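# Hang the headset on its stand's arm

## Task

Place the headset upright with the top of its headband resting on the stand's arm, in the span between the post and the lip, and leave it hanging still. Most of its weight must rest directly on that arm (not carried via the cable), with the robot supporting at most a small share. Finally, nothing except the robot, the stand and the cable may be in contact with the headset. The stand must stay upright and wholly on the table. The cable's loose end must sit above the table, within its edges, and must never, whether held or not, drop far below the tabletop or stick far out past an edge. The two arms must not collide hard or push hard against each other. Once the headset hangs still, release it, move the grippers away and declare the job finished.

## Robot and tools

Robot: two 6-joint arms, left_arm and right_arm, each with a parallel gripper. Every row of numbers covers both arms in one list: left_arm first, then right_arm. For each arm the joints come in this fixed order: wrist roll, waist, wrist yaw, shoulder, elbow, wrist pitch, then the gripper opening. That is 7 numbers per arm, 14 in all. A row may add 12 more numbers in 0 to 1. These are per-joint stiffness scales, left_arm's 6 then right_arm's 6, in the same joint order. Each one multiplies that joint's position gain and stays in effect until you change it.

Frame: one shared scene frame with its origin on the tabletop midway between the arms. +z is up, +x points out over the table, and left_arm sits on the +y side. The arm names do not tell you image sides. Each state line gives each gripper's end_effector_position (metres) and end_effector_quat_wxyz. That point lies between the finger pads, about 1 cm behind the tips. Reported positions can be off, more so at long reach. The fingers point along the gripper's +z and close along its y.

Joint numbers in a row are scaled, unitless values in [-1, 1]. They are offsets, not poses. Multiply by the joint's scale to get radians: wrist roll 2.022, waist 1.202, wrist yaw 2.022, shoulder 1.258, elbow 1.238, wrist pitch 2.073. Stated ranges in radians: waist -2.618 to 3.054, shoulder 0 to 3.142, elbow 0 to 3.142, wrist pitch -1.571 to 1.571, wrist yaw -1.571 to 1.571, wrist roll -2.094 to 2.094. True ends may differ by up to 0.036 rad. Opening is absolute: +1 is fully open, -1 is closed.

execute_actions(actions): a list of up to 15 actions. Each action is a table of up to 15 rows, and each row lasts one 1/30 s step. If there are fewer rows, the last row is held to fill 15 steps, so one action is 0.5 s. Within an action, every row's offsets count from the joint angles at the start of that action, not from the previous row. For the first action, that is the angles in the latest result. An action that would push a joint more than 0.036 rad beyond its range is rejected for both arms. If the first action is rejected or any action is malformed, nothing at all runs. An empty list just returns the state and images. "joint sent to its limit" means a joint was stopped at its end. No such line does not prove there is more room.

move(target, speed, blocking): target is one row as above. Its offsets count from the Joint positions in the latest result that shows them, so it is a goal angle set, not a pose. All joints move along paths that finish together, so grippers trace curves. Paths last 0.5 to 10 s and ignore obstacles and the other arm. speed is in rad/s, 0.01 to 2, default 0.5. It applies to whichever joint has the farthest to go. The gripper opening is sent at the start. With blocking=false, you get control back after 0.5 s. Until a result shows the move has ended, no other motion is accepted, so use wait or stop first. The "move:" line reports how it ended: done, off_target, moving, held or fault. It also shows limits=held or limits=none, and each arm's joint farthest from its target. A faster move or a target set well past a contact means a harder hit or push.

wait(seconds): 0 to 10. The arms keep their last command, and a running move continues; wait(0) checks on it. stop(): brakes a running move, and it needs room to do so. The fingers keep moving. zoom_image(camera, region): region is [x0, y0, x1, y1] in image pixels with the origin at top-left, at most 504x504. Cameras are cam_head_left, cam_head_right, cam_high, cam_low (504x504), and cam_left_wrist, cam_right_wrist (616x616 fisheye). finished_scene(scene): pass the number of the current scene to end it. This cannot be undone.

Results: Joint positions and Joint velocities give one block per arm in the joint order above (rad, rad/s), then the finger gap (m; 0.094 fully open). Joint targets are the angles currently being driven toward. grip_measured is the opening on the command scale. Action results also list joint readings at some steps, and HELD marks steps where an arm was held back. "joint command not followed" means a clearance check altered that arm's joint targets.

Motion limits: each step, a joint's target stays within a fixed lead of its measured angle. The leads are waist 0.202, shoulder 0.258, elbow 0.238, wrist pitch 0.573, wrist yaw and roll 0.522 rad. Targets that would move a gripper more than 70 mm are scaled back. Large moves therefore need several actions, and leftovers must be re-sent. Friction can leave a joint up to about 0.031 rad short, so smaller commands may do nothing.

Gripping: command about 0.03 below grip_measured for a firm hold, or closer for a lighter one. Readings may be off by about 1 mm. Pads press hard at first contact.

Heat: holding loads warms motors. MOTOR HOT appears at 75 °C. At 90 °C the arm stops for 10 s. At 100 °C the arm goes limp and drops what it holds.

Avoid: arm-to-arm hits or pushes, which can end the run. Avoid dropping or knocking anything off the table and letting the cable end dangle below or past the table. Avoid tipping the stand or pressing hard on it. Brief external tugs may occur. The robot keeps its last command while you compose a reply. Finish by opening the gripper and backing clear.

Each tool is called after ">>>" as name([rows], argument=value, ...), one row to a line, values as JSON.

## Session

>>> execute_actions(actions=[])

Scene clock: 0.00 s.
left_arm: end_effector_position=(+0.3029, -0.1011, +0.2813) grip_measured=+1.000 end_effector_quat_wxyz=(+0.077, -0.324, +0.695, -0.637) | right_arm: end_effector_position=(+0.2492, -0.2368, +0.1624) grip_measured=+1.000 end_effector_quat_wxyz=(+0.184, +0.690, +0.696, +0.076)
Joint names: [wrist roll, waist, wrist yaw, shoulder, elbow, wrist pitch]
Joint positions: left_arm=[-1.9   -1.155 -0.074  1.684  1.24   0.267  0.094] | right_arm=[ 1.651  0.064  0.192  1.287  1.139 -1.069  0.094]
Joint velocities: left_arm=[ 0.037 -0.012  0.022 -0.012  0.017  0.007  0.   ] | right_arm=[ 0.022 -0.002 -0.037  0.007  0.002  0.022  0.   ]
Joint targets: left_arm=[-1.900 -1.155 -0.074 1.684 1.240 0.267] | right_arm=[1.651 0.064 0.192 1.287 1.139 -1.069]
Joint stiffness scale: left_arm=[1. 1. 1. 1. 1. 1.] | right_arm=[1. 1. 1. 1. 1. 1.]
camera_calibration (this result's frames):
cam_left_wrist: T_world_to_cam=[[0.212803, -0.125502, 0.969002, -0.349987], [-0.975278, -0.0877453, 0.202816, 0.260566], [0.0595715, -0.988206, -0.141071, 0.00741551], [0, 0, 0, 1]] pos_world=[0.32816, -0.0137324, 0.287337]
cam_right_wrist: T_world_to_cam=[[-0.862471, -0.37985, -0.334451, 0.189805], [-0.465619, 0.854518, 0.230212, 0.296106], [0.198348, 0.354278, -0.913863, 0.293183], [0, 0, 0, 1]] pos_world=[0.243421, -0.284798, 0.263242]

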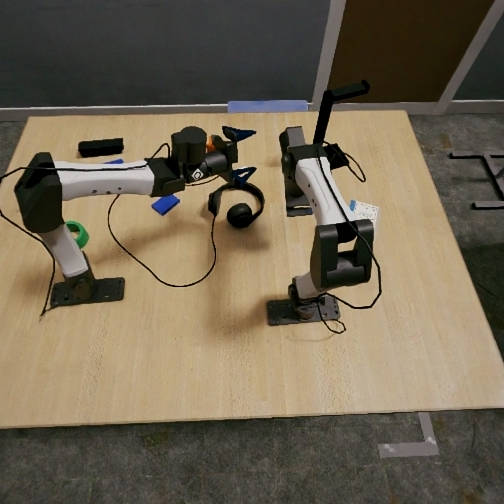

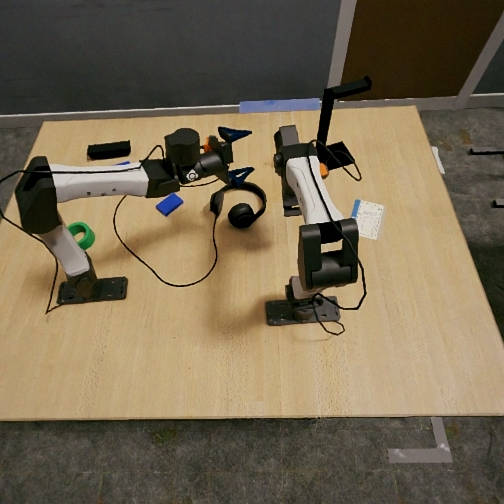

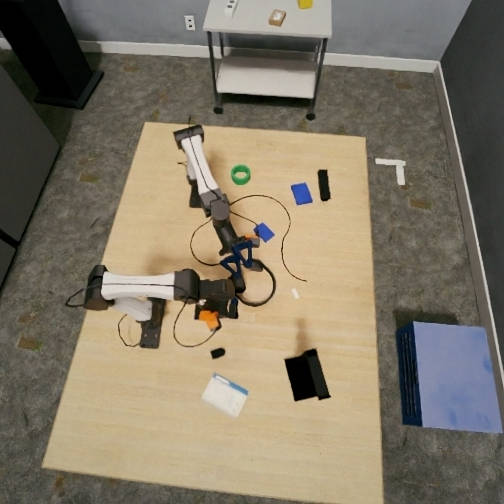

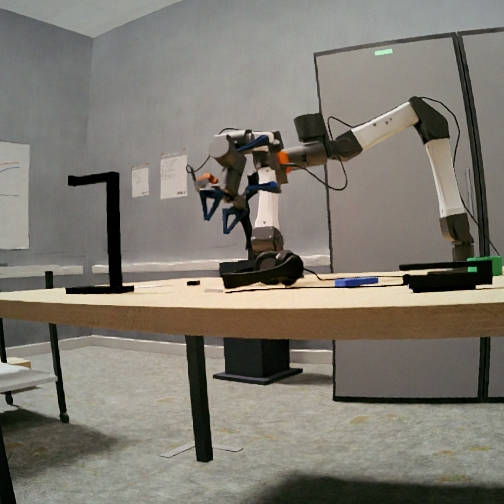

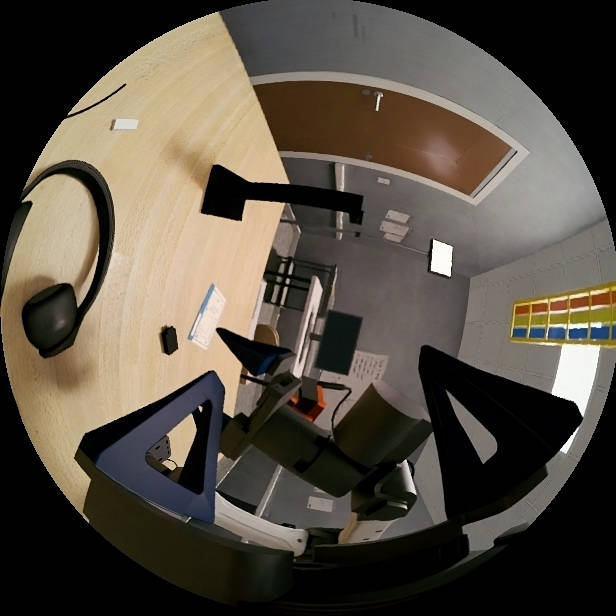

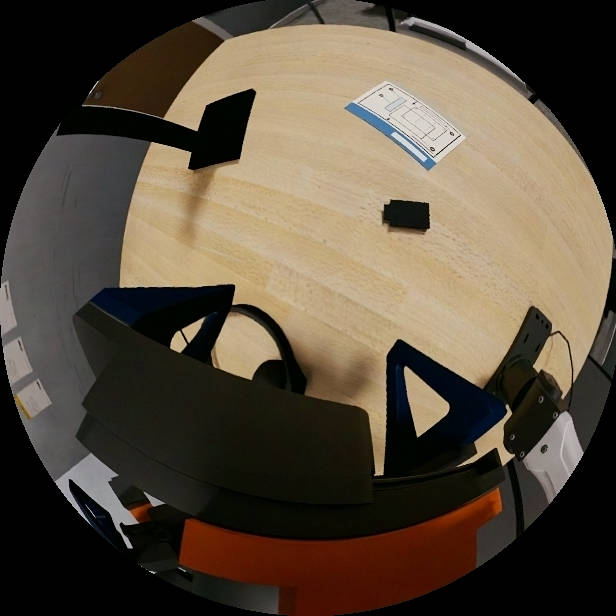

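>>> move(target=[0,0.8,0,-0.4,-0.2,0,1,-0.816,-0.486,-0.456,0.2,-0.25,1,1], speed=1.0)

>>> move(target=[0,0,0,0,0,0,1,0,0,0,0.44,0.06,0.1,1], speed=0.6)

Scene clock: 68.50 s.
left_arm: end_effector_position=(+0.4602, +0.3260, +0.3975) grip_measured=+1.000 end_effector_quat_wxyz=(-0.408, +0.538, -0.407, +0.615) | right_arm: end_effector_position=(+0.4031, -0.3233, +0.3318) grip_measured=+1.000 end_effector_quat_wxyz=(+0.782, -0.152, +0.603, +0.041)
Joint names: [wrist roll, waist, wrist yaw, shoulder, elbow, wrist pitch]
Joint positions: left_arm=[-1.9   -0.201 -0.073  1.198  1.022  0.266  0.094] | right_arm=[ 0.012 -0.509 -0.723  1.527  0.851  0.983  0.094]
Joint velocities: left_arm=[-0.007 -0.007  0.022  0.002 -0.017 -0.022  0.   ] | right_arm=[-0.037  0.002  0.007  0.007  0.017  0.022  0.   ]
Joint targets: left_arm=[-1.900 -0.194 -0.074 1.180 0.992 0.267] | right_arm=[0.001 -0.521 -0.730 1.539 0.830 1.004]
Joint stiffness scale: left_arm=[1. 1. 1. 1. 1. 1.] | right_arm=[1. 1. 1. 1. 1. 1.]
move: off_target (left_arm, right_arm); limits=none; left_arm: farthest joint: the elbow, 0.029 radians from its target (0.247 radians at the start); right_arm: farthest joint: the elbow, 0.021 radians from its target (0.310 radians at the start)
camera_calibration (this result's frames):
cam_left_wrist: T_world_to_cam=[[-0.0355414, 0.136517, 0.99, -0.421937], [-0.533065, -0.840522, 0.0967672, 0.511963], [0.845328, -0.524295, 0.102646, -0.173253], [0, 0, 0, 1]] pos_world=[0.404369, 0.397082, 0.38596]
cam_right_wrist: T_world_to_cam=[[0.188599, -0.836205, 0.514968, -0.506745], [-0.176881, -0.544727, -0.819747, 0.182281], [0.965993, 0.0635157, -0.250644, -0.175407], [0, 0, 0, 1]] pos_world=[0.297256, -0.313308, 0.366417]

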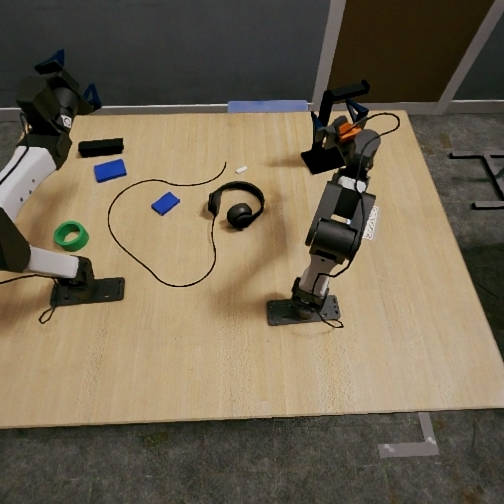

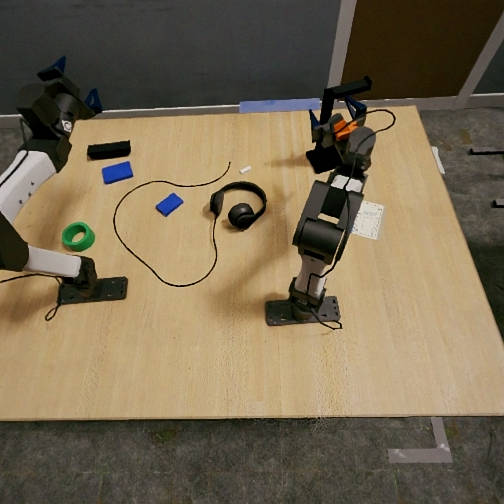

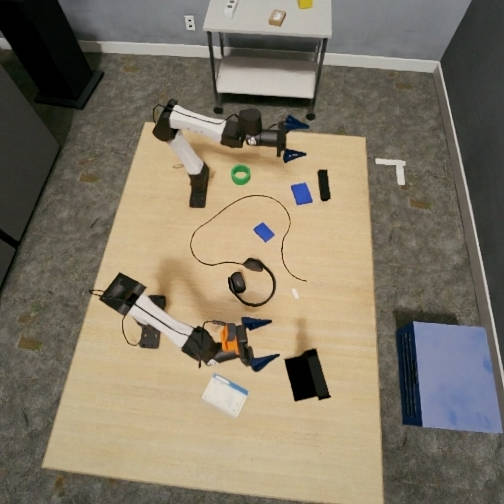

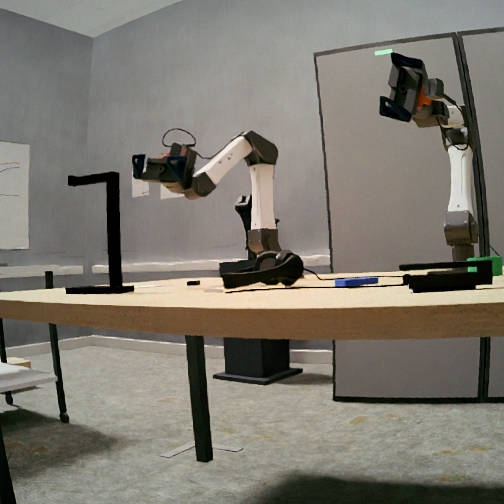

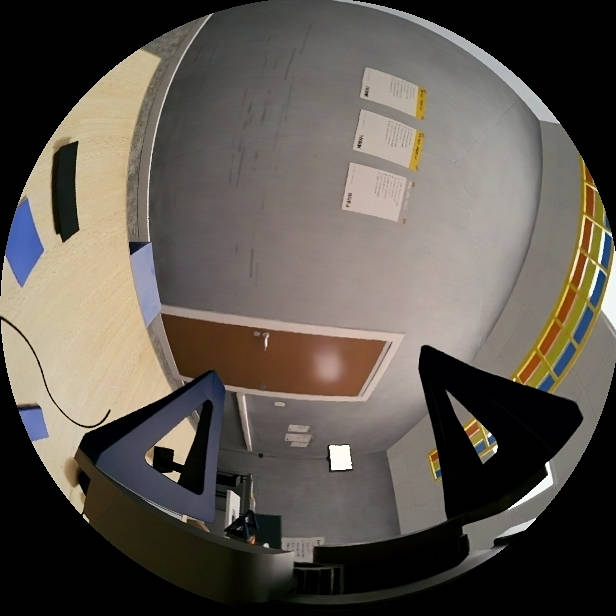

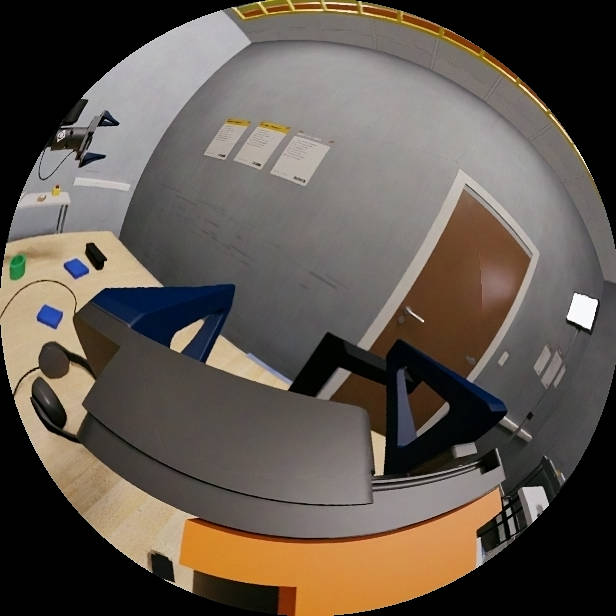

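Scene clock: 70.20 s.
left_arm: end_effector_position=(+0.4602, +0.3260, +0.3975) grip_measured=+1.000 end_effector_quat_wxyz=(-0.408, +0.538, -0.407, +0.615) | right_arm: end_effector_position=(+0.4651, -0.3531, +0.1359) grip_measured=+1.000 end_effector_quat_wxyz=(+0.695, -0.089, +0.706, +0.104)
Joint names: [wrist roll, waist, wrist yaw, shoulder, elbow, wrist pitch]
Joint positions: left_arm=[-1.9   -0.201 -0.073  1.198  1.022  0.266  0.094] | right_arm=[ 0.012 -0.509 -0.723  2.08   0.895  1.168  0.094]
Joint velocities: left_arm=[ 0.066  0.017 -0.051  0.007 -0.032  0.037  0.   ] | right_arm=[ 0.022  0.002 -0.11   0.007 -0.007 -0.022  0.   ]
Joint targets: left_arm=[-1.900 -0.201 -0.073 1.198 1.022 0.266] | right_arm=[0.012 -0.509 -0.723 2.081 0.925 1.190]
Joint stiffness scale: left_arm=[1. 1. 1. 1. 1. 1.] | right_arm=[1. 1. 1. 1. 1. 1.]
move: off_target (right_arm); limits=none; left_arm: farthest joint: the waist, 0.000 radians from its target (0.000 radians at the start); right_arm: farthest joint: the elbow, 0.030 radians from its target (0.075 radians at the start)
camera_calibration (this result's frames):
cam_left_wrist: T_world_to_cam=[[-0.0355414, 0.136517, 0.99, -0.421937], [-0.533065, -0.840522, 0.0967672, 0.511963], [0.845328, -0.524295, 0.102646, -0.173253], [0, 0, 0, 1]] pos_world=[0.404369, 0.397082, 0.38596]
cam_right_wrist: T_world_to_cam=[[0.311333, -0.895254, 0.318735, -0.493766], [-0.415562, -0.429893, -0.801561, 0.165517], [0.854623, 0.117098, -0.505873, -0.177079], [0, 0, 0, 1]] pos_world=[0.373843, -0.350156, 0.200473]

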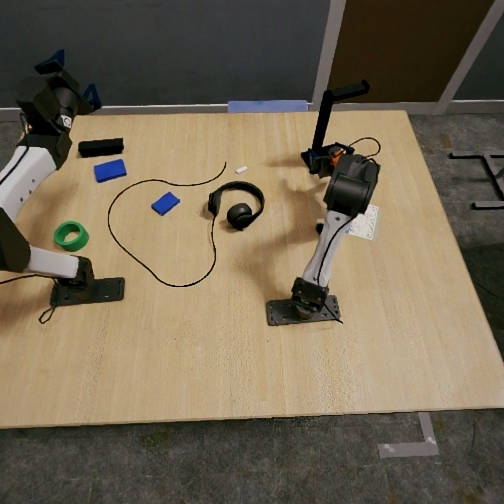

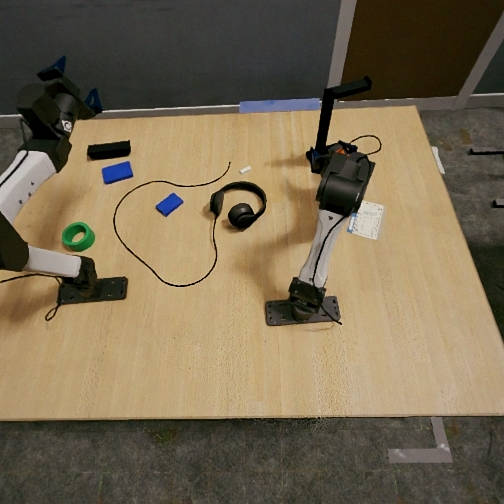

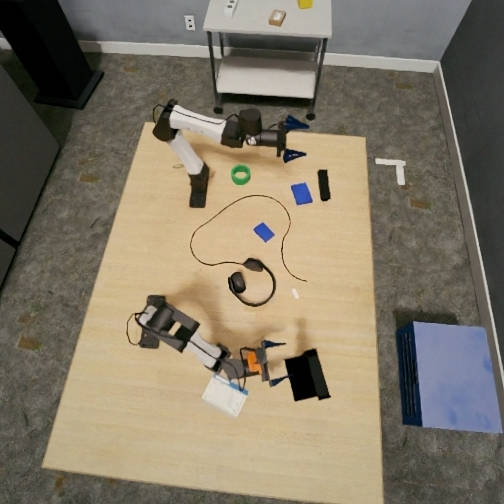

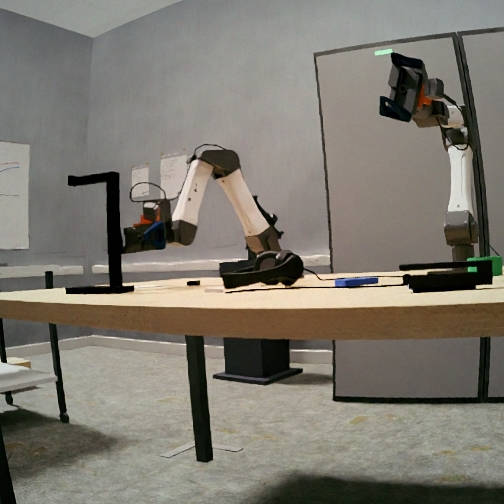

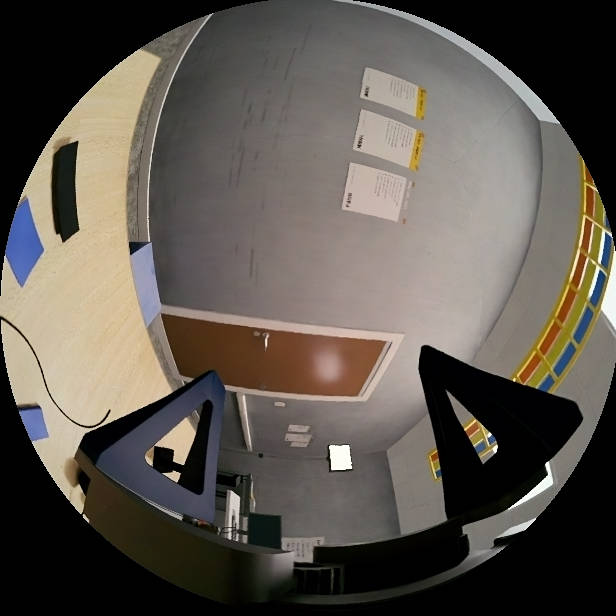

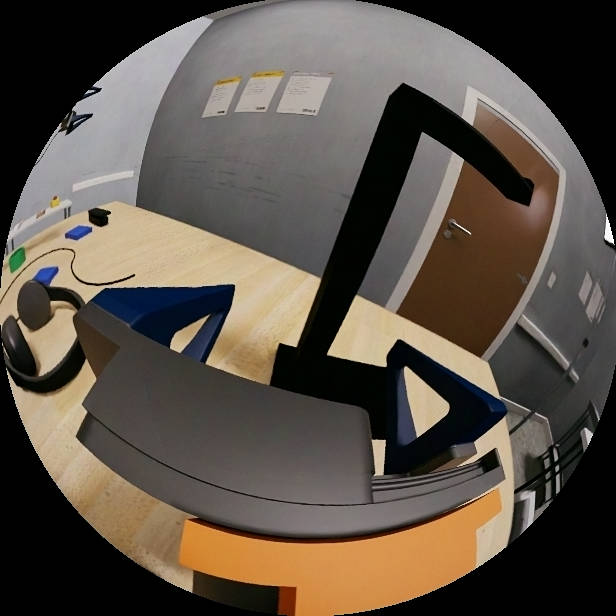

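>>> move(target=[0,0,0,0,0,0,1,0,0.11,0.067,0.125,0.27,-0.065,1], speed=0.4)

Scene clock: 83.63 s.
left_arm: end_effector_position=(+0.4602, +0.3260, +0.3975) grip_measured=+1.000 end_effector_quat_wxyz=(-0.408, +0.538, -0.407, +0.615) | right_arm: end_effector_position=(+0.5424, -0.3318, +0.1487) grip_measured=+1.000 end_effector_quat_wxyz=(+0.706, -0.094, +0.695, +0.096)
Joint names: [wrist roll, waist, wrist yaw, shoulder, elbow, wrist pitch]
Joint positions: left_arm=[-1.9   -0.201 -0.073  1.198  1.022  0.266  0.094] | right_arm=[ 0.012 -0.386 -0.595  2.227  1.203  1.044  0.094]
Joint velocities: left_arm=[-0.007 -0.012  0.037 -0.012 -0.007 -0.051  0.   ] | right_arm=[ 0.051 -0.007 -0.051  0.027  0.012  0.037  0.   ]
Joint targets: left_arm=[-1.900 -0.201 -0.073 1.198 1.022 0.266] | right_arm=[0.012 -0.377 -0.588 2.237 1.229 1.033]
Joint stiffness scale: left_arm=[1. 1. 1. 1. 1. 1.] | right_arm=[1. 1. 1. 1. 1. 1.]
move: off_target (right_arm); limits=none; left_arm: farthest joint: the waist, 0.000 radians from its target (0.000 radians at the start); right_arm: farthest joint: the elbow, 0.026 radians from its target (0.334 radians at the start)
camera_calibration (this result's frames):
cam_left_wrist: T_world_to_cam=[[-0.0355414, 0.136517, 0.99, -0.421937], [-0.533065, -0.840522, 0.0967672, 0.511963], [0.845328, -0.524295, 0.102646, -0.173253], [0, 0, 0, 1]] pos_world=[0.404369, 0.397082, 0.38596]
cam_right_wrist: T_world_to_cam=[[0.295795, -0.892042, 0.341712, -0.49675], [-0.389687, -0.439283, -0.809428, 0.201014], [0.872152, 0.106264, -0.477555, -0.256523], [0, 0, 0, 1]] pos_world=[0.448996, -0.327561, 0.209948]

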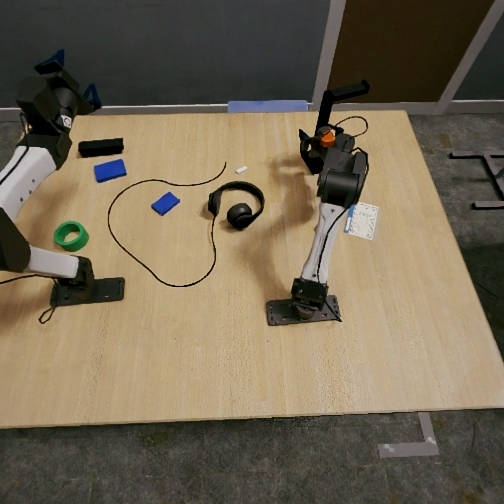

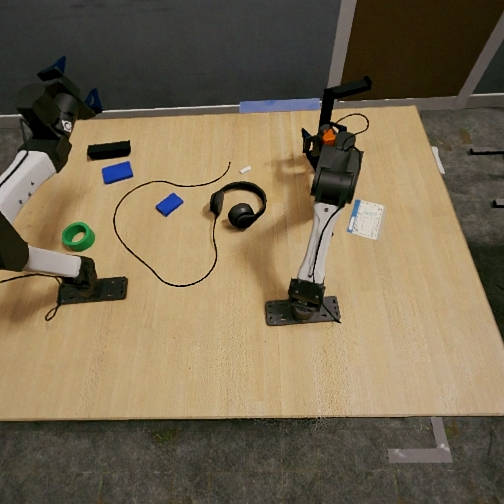

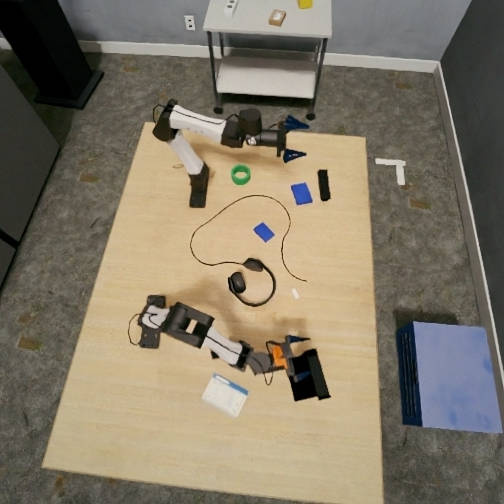

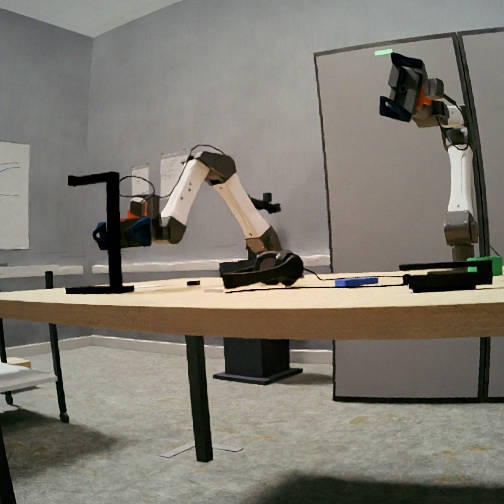

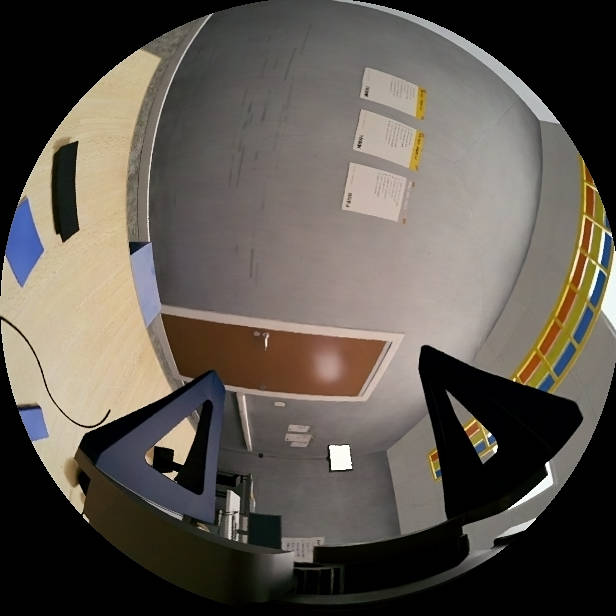

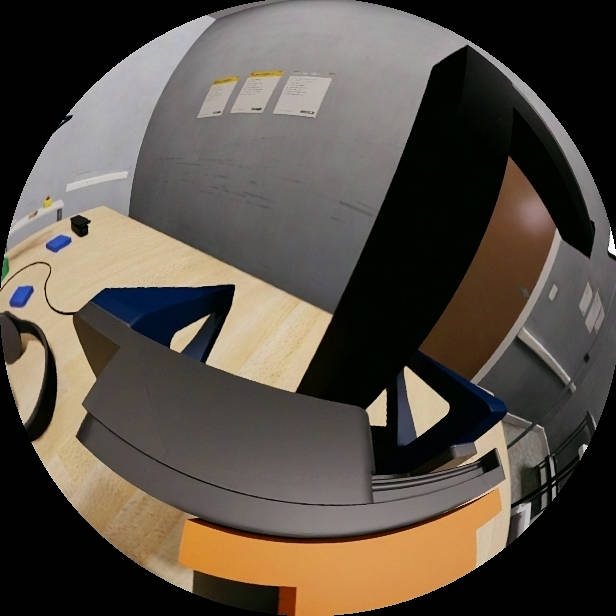

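>>> move(target=[0,0,0,0,0,0,1,0,-0.045,0,0,0,0,1], speed=0.2)

>>> move(target=[0,0,0,0,0,0,1,0,0,0,0,0,0,-0.7])

>>> move(target=[0,0,0,0,0,0,1,0,0.26,0.5,0,0.03,0,-0.7], speed=0.4)

Scene clock: 91.97 s.
left_arm: end_effector_position=(+0.4602, +0.3260, +0.3975) grip_measured=+1.000 end_effector_quat_wxyz=(-0.408, +0.538, -0.407, +0.615) | right_arm: end_effector_position=(+0.5376, -0.3582, +0.1486) grip_measured=+1.000 end_effector_quat_wxyz=(+0.708, -0.078, +0.697, +0.080)
Joint names: [wrist roll, waist, wrist yaw, shoulder, elbow, wrist pitch]
Joint positions: left_arm=[-1.9   -0.201 -0.073  1.198  1.022  0.266  0.094] | right_arm=[ 0.012 -0.432 -0.595  2.227  1.203  1.044  0.094]
Joint velocities: left_arm=[ 0.037  0.002 -0.051  0.012  0.012  0.007  0.   ] | right_arm=[ 0.022 -0.007  0.066  0.007  0.002  0.007  0.   ]
Joint targets: left_arm=[-1.900 -0.201 -0.073 1.198 1.022 0.266] | right_arm=[0.012 -0.440 -0.595 2.227 1.203 1.044]
Joint stiffness scale: left_arm=[1. 1. 1. 1. 1. 1.] | right_arm=[1. 1. 1. 1. 1. 1.]
move: done; limits=none; left_arm: farthest joint: the waist, 0.000 radians from its target (0.000 radians at the start); right_arm: farthest joint: the waist, 0.009 radians from its target (0.054 radians at the start)
camera_calibration (this result's frames):
cam_left_wrist: T_world_to_cam=[[-0.0355414, 0.136517, 0.99, -0.421937], [-0.533065, -0.840522, 0.0967672, 0.511963], [0.845328, -0.524295, 0.102646, -0.173253], [0, 0, 0, 1]] pos_world=[0.404369, 0.397082, 0.38596]
cam_right_wrist: T_world_to_cam=[[0.254094, -0.904889, 0.341486, -0.501012], [-0.409985, -0.420555, -0.809349, 0.205078], [0.875984, 0.0656462, -0.477852, -0.266122], [0, 0, 0, 1]] pos_world=[0.444502, -0.349644, 0.209901]

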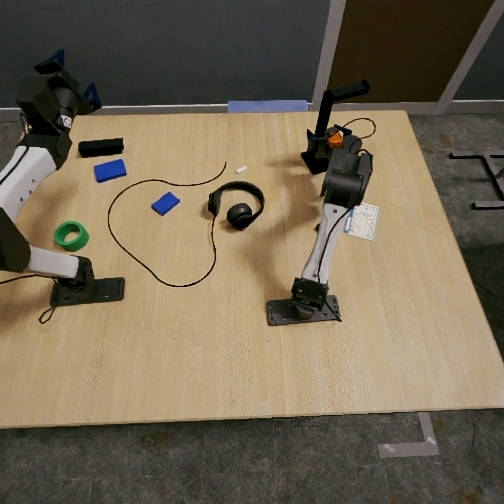

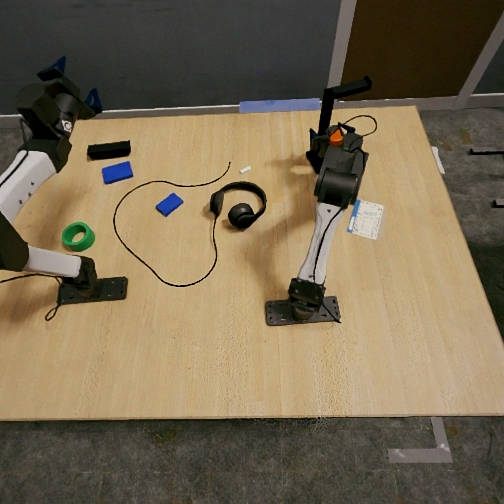

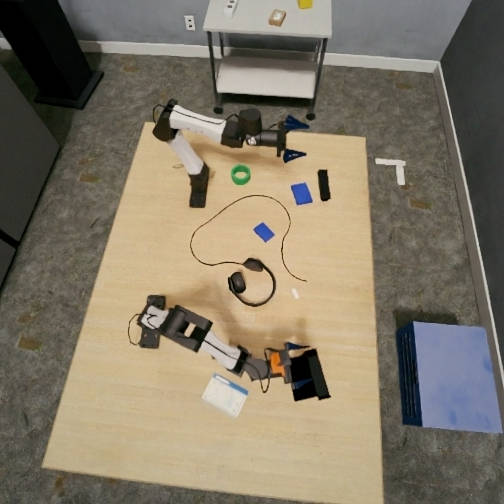

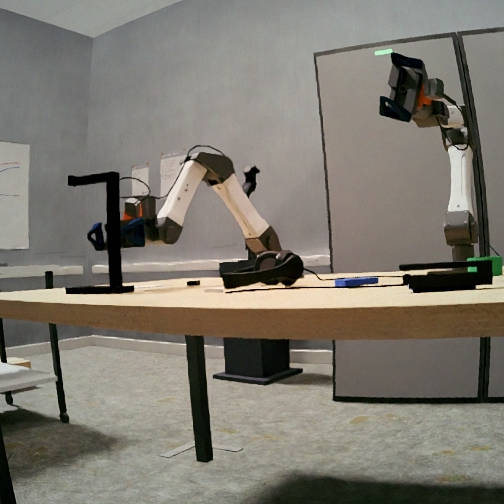

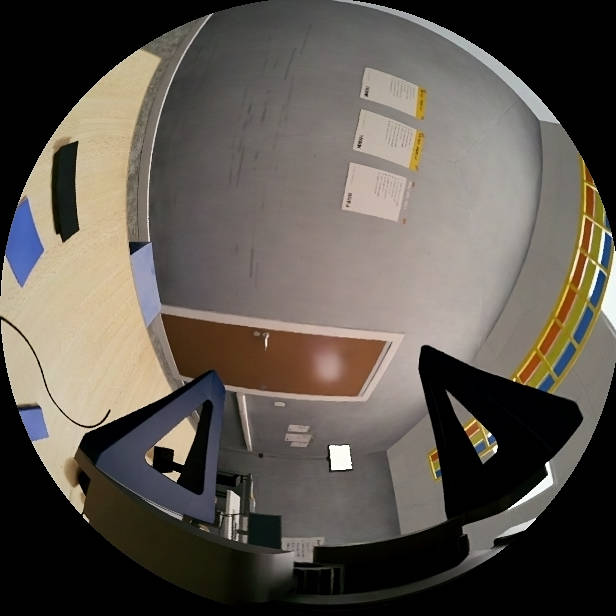

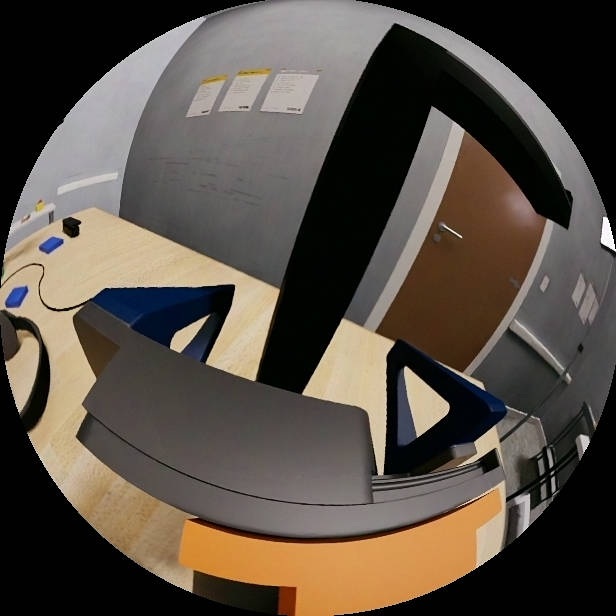

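Scene clock: 92.47 s.
left_arm: end_effector_position=(+0.4602, +0.3260, +0.3975) grip_measured=+1.000 end_effector_quat_wxyz=(-0.408, +0.538, -0.407, +0.615) | right_arm: end_effector_position=(+0.5377, -0.3554, +0.1489) grip_measured=-0.597 end_effector_quat_wxyz=(+0.709, -0.085, +0.696, +0.080)
Joint names: [wrist roll, waist, wrist yaw, shoulder, elbow, wrist pitch]
Joint positions: left_arm=[-1.9   -0.201 -0.073  1.198  1.022  0.266  0.094] | right_arm=[ 0.002 -0.429 -0.601  2.227  1.203  1.045  0.019]
Joint velocities: left_arm=[-0.051  0.012 -0.051 -0.017 -0.007  0.037  0.   ] | right_arm=[-0.007  0.002 -0.007 -0.012  0.002  0.007  0.001]
Joint targets: left_arm=[-1.900 -0.201 -0.073 1.198 1.022 0.266] | right_arm=[0.012 -0.432 -0.594 2.227 1.203 1.044]
Joint stiffness scale: left_arm=[1. 1. 1. 1. 1. 1.] | right_arm=[1. 1. 1. 1. 1. 1.]
move: done; limits=none; left_arm: farthest joint: the waist, 0.000 radians from its target (0.000 radians at the start); right_arm: farthest joint: the wrist roll, 0.010 radians from its target (0.000 radians at the start)
camera_calibration (this result's frames):
cam_left_wrist: T_world_to_cam=[[-0.0355414, 0.136517, 0.99, -0.421937], [-0.533065, -0.840522, 0.0967672, 0.511963], [0.845328, -0.524295, 0.102646, -0.173253], [0, 0, 0, 1]] pos_world=[0.404369, 0.397082, 0.38596]
cam_right_wrist: T_world_to_cam=[[0.261327, -0.899022, 0.351381, -0.50186], [-0.40313, -0.432415, -0.806538, 0.198248], [0.877038, 0.069118, -0.475424, -0.265939], [0, 0, 0, 1]] pos_world=[0.444307, -0.347076, 0.209804]

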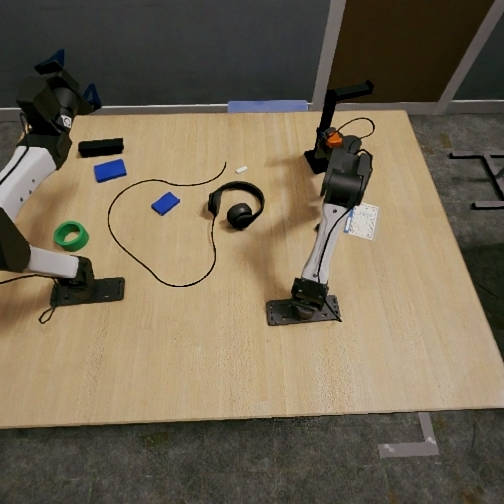

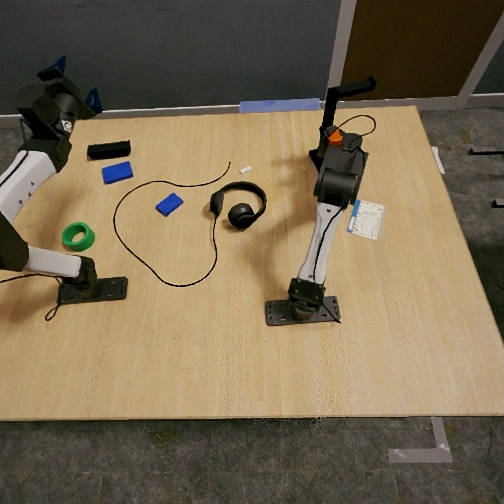

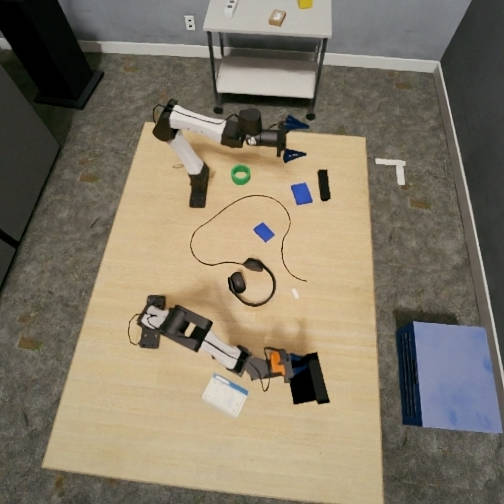

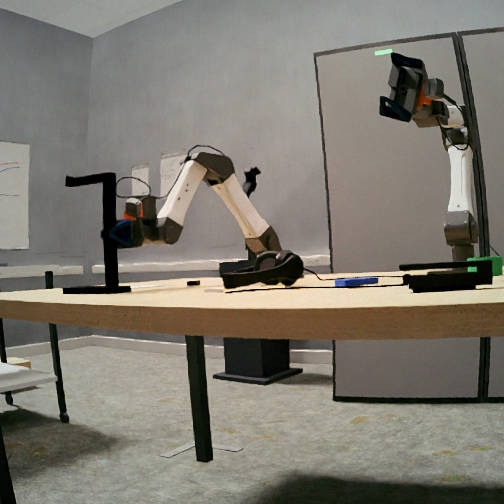

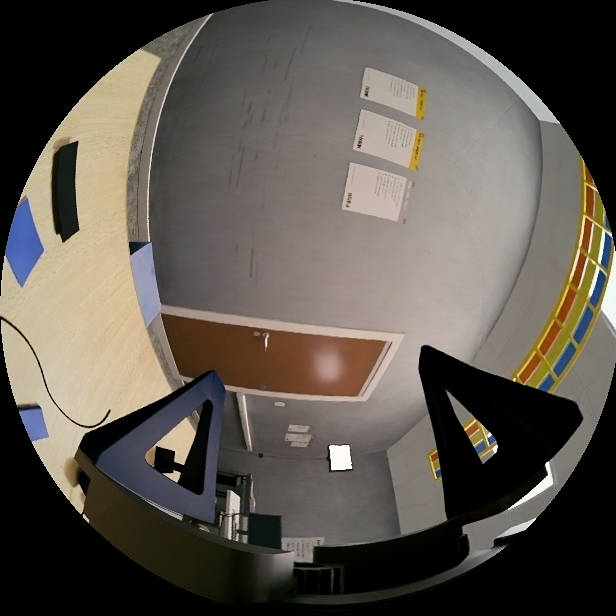

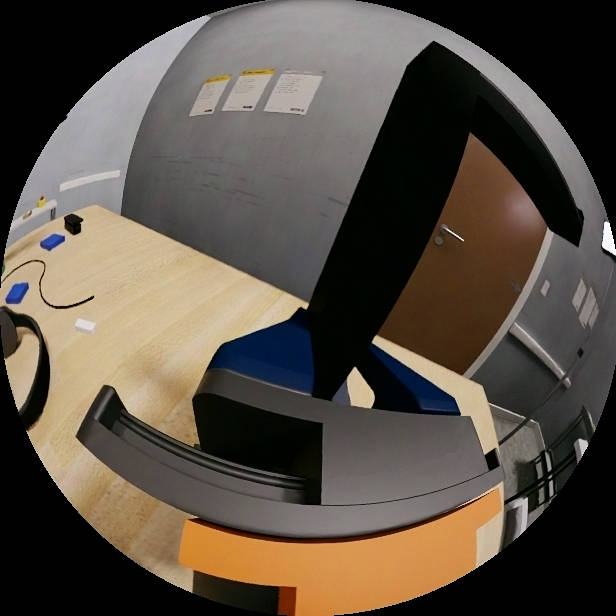

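Scene clock: 95.53 s.
left_arm: end_effector_position=(+0.4602, +0.3260, +0.3975) grip_measured=+1.000 end_effector_quat_wxyz=(-0.408, +0.538, -0.407, +0.615) | right_arm: end_effector_position=(+0.5534, -0.3453, +0.1499) grip_measured=-0.597 end_effector_quat_wxyz=(+0.696, +0.165, +0.681, -0.159)
Joint names: [wrist roll, waist, wrist yaw, shoulder, elbow, wrist pitch]
Joint positions: left_arm=[-1.9   -0.201 -0.073  1.198  1.022  0.266  0.094] | right_arm=[ 0.006 -0.129  0.393  2.227  1.209  1.038  0.019]
Joint velocities: left_arm=[ 0.081 -0.012  0.007 -0.002  0.012 -0.007  0.   ] | right_arm=[-0.022 -0.022 -0.022  0.012  0.017  0.007 -0.002]
Joint targets: left_arm=[-1.900 -0.201 -0.073 1.198 1.022 0.266] | right_arm=[0.002 -0.116 0.410 2.227 1.240 1.045]
Joint stiffness scale: left_arm=[1. 1. 1. 1. 1. 1.] | right_arm=[1. 1. 1. 1. 1. 1.]
move: off_target (right_arm); limits=none; left_arm: farthest joint: the waist, 0.000 radians from its target (0.000 radians at the start); right_arm: farthest joint: the elbow, 0.032 radians from its target (0.037 radians at the start)
camera_calibration (this result's frames):
cam_left_wrist: T_world_to_cam=[[-0.0355414, 0.136517, 0.99, -0.421937], [-0.533065, -0.840522, 0.0967672, 0.511963], [0.845328, -0.524295, 0.102646, -0.173253], [0, 0, 0, 1]] pos_world=[0.404369, 0.397082, 0.38596]
cam_right_wrist: T_world_to_cam=[[-0.378157, -0.864862, 0.330169, -0.128326], [-0.577861, -0.0581089, -0.814064, 0.436853], [0.723238, -0.498635, -0.477796, -0.39048], [0, 0, 0, 1]] pos_world=[0.486323, -0.280307, 0.211426]

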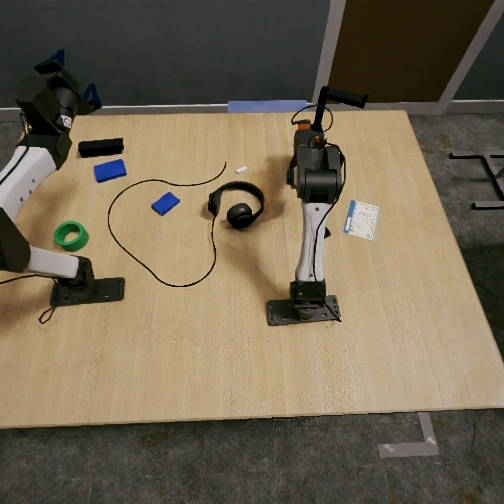

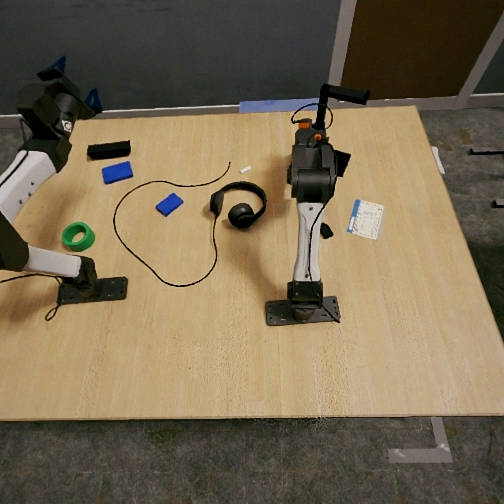

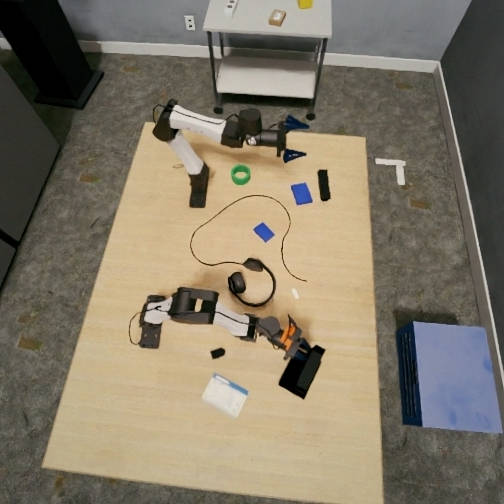

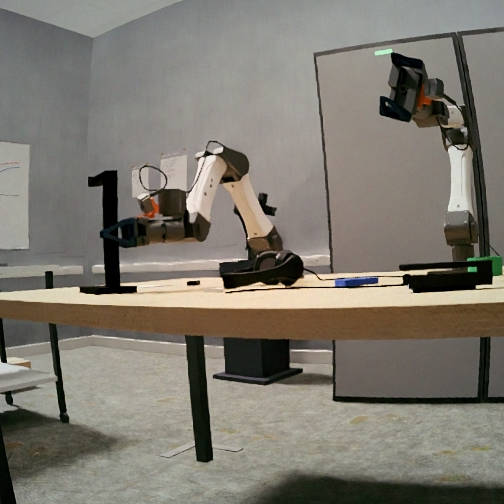

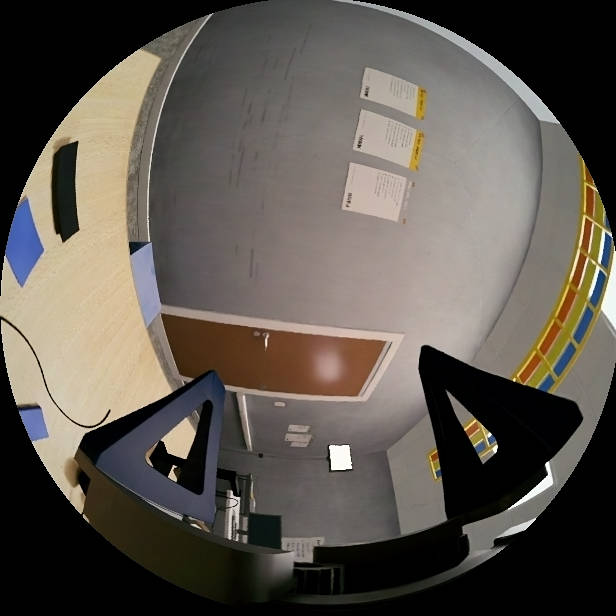

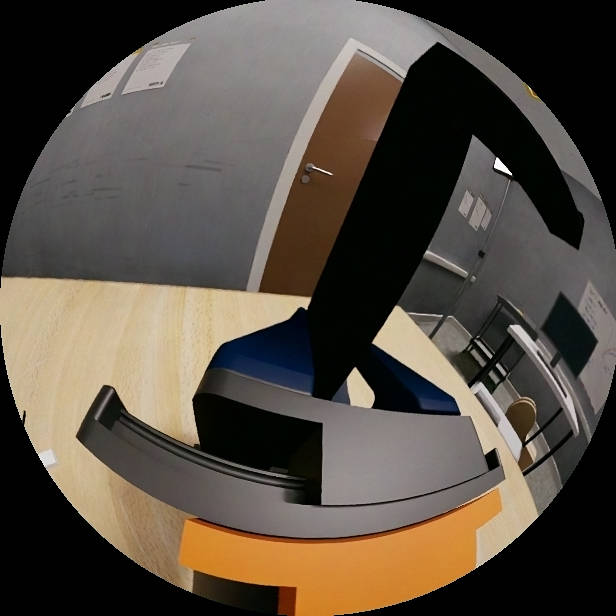

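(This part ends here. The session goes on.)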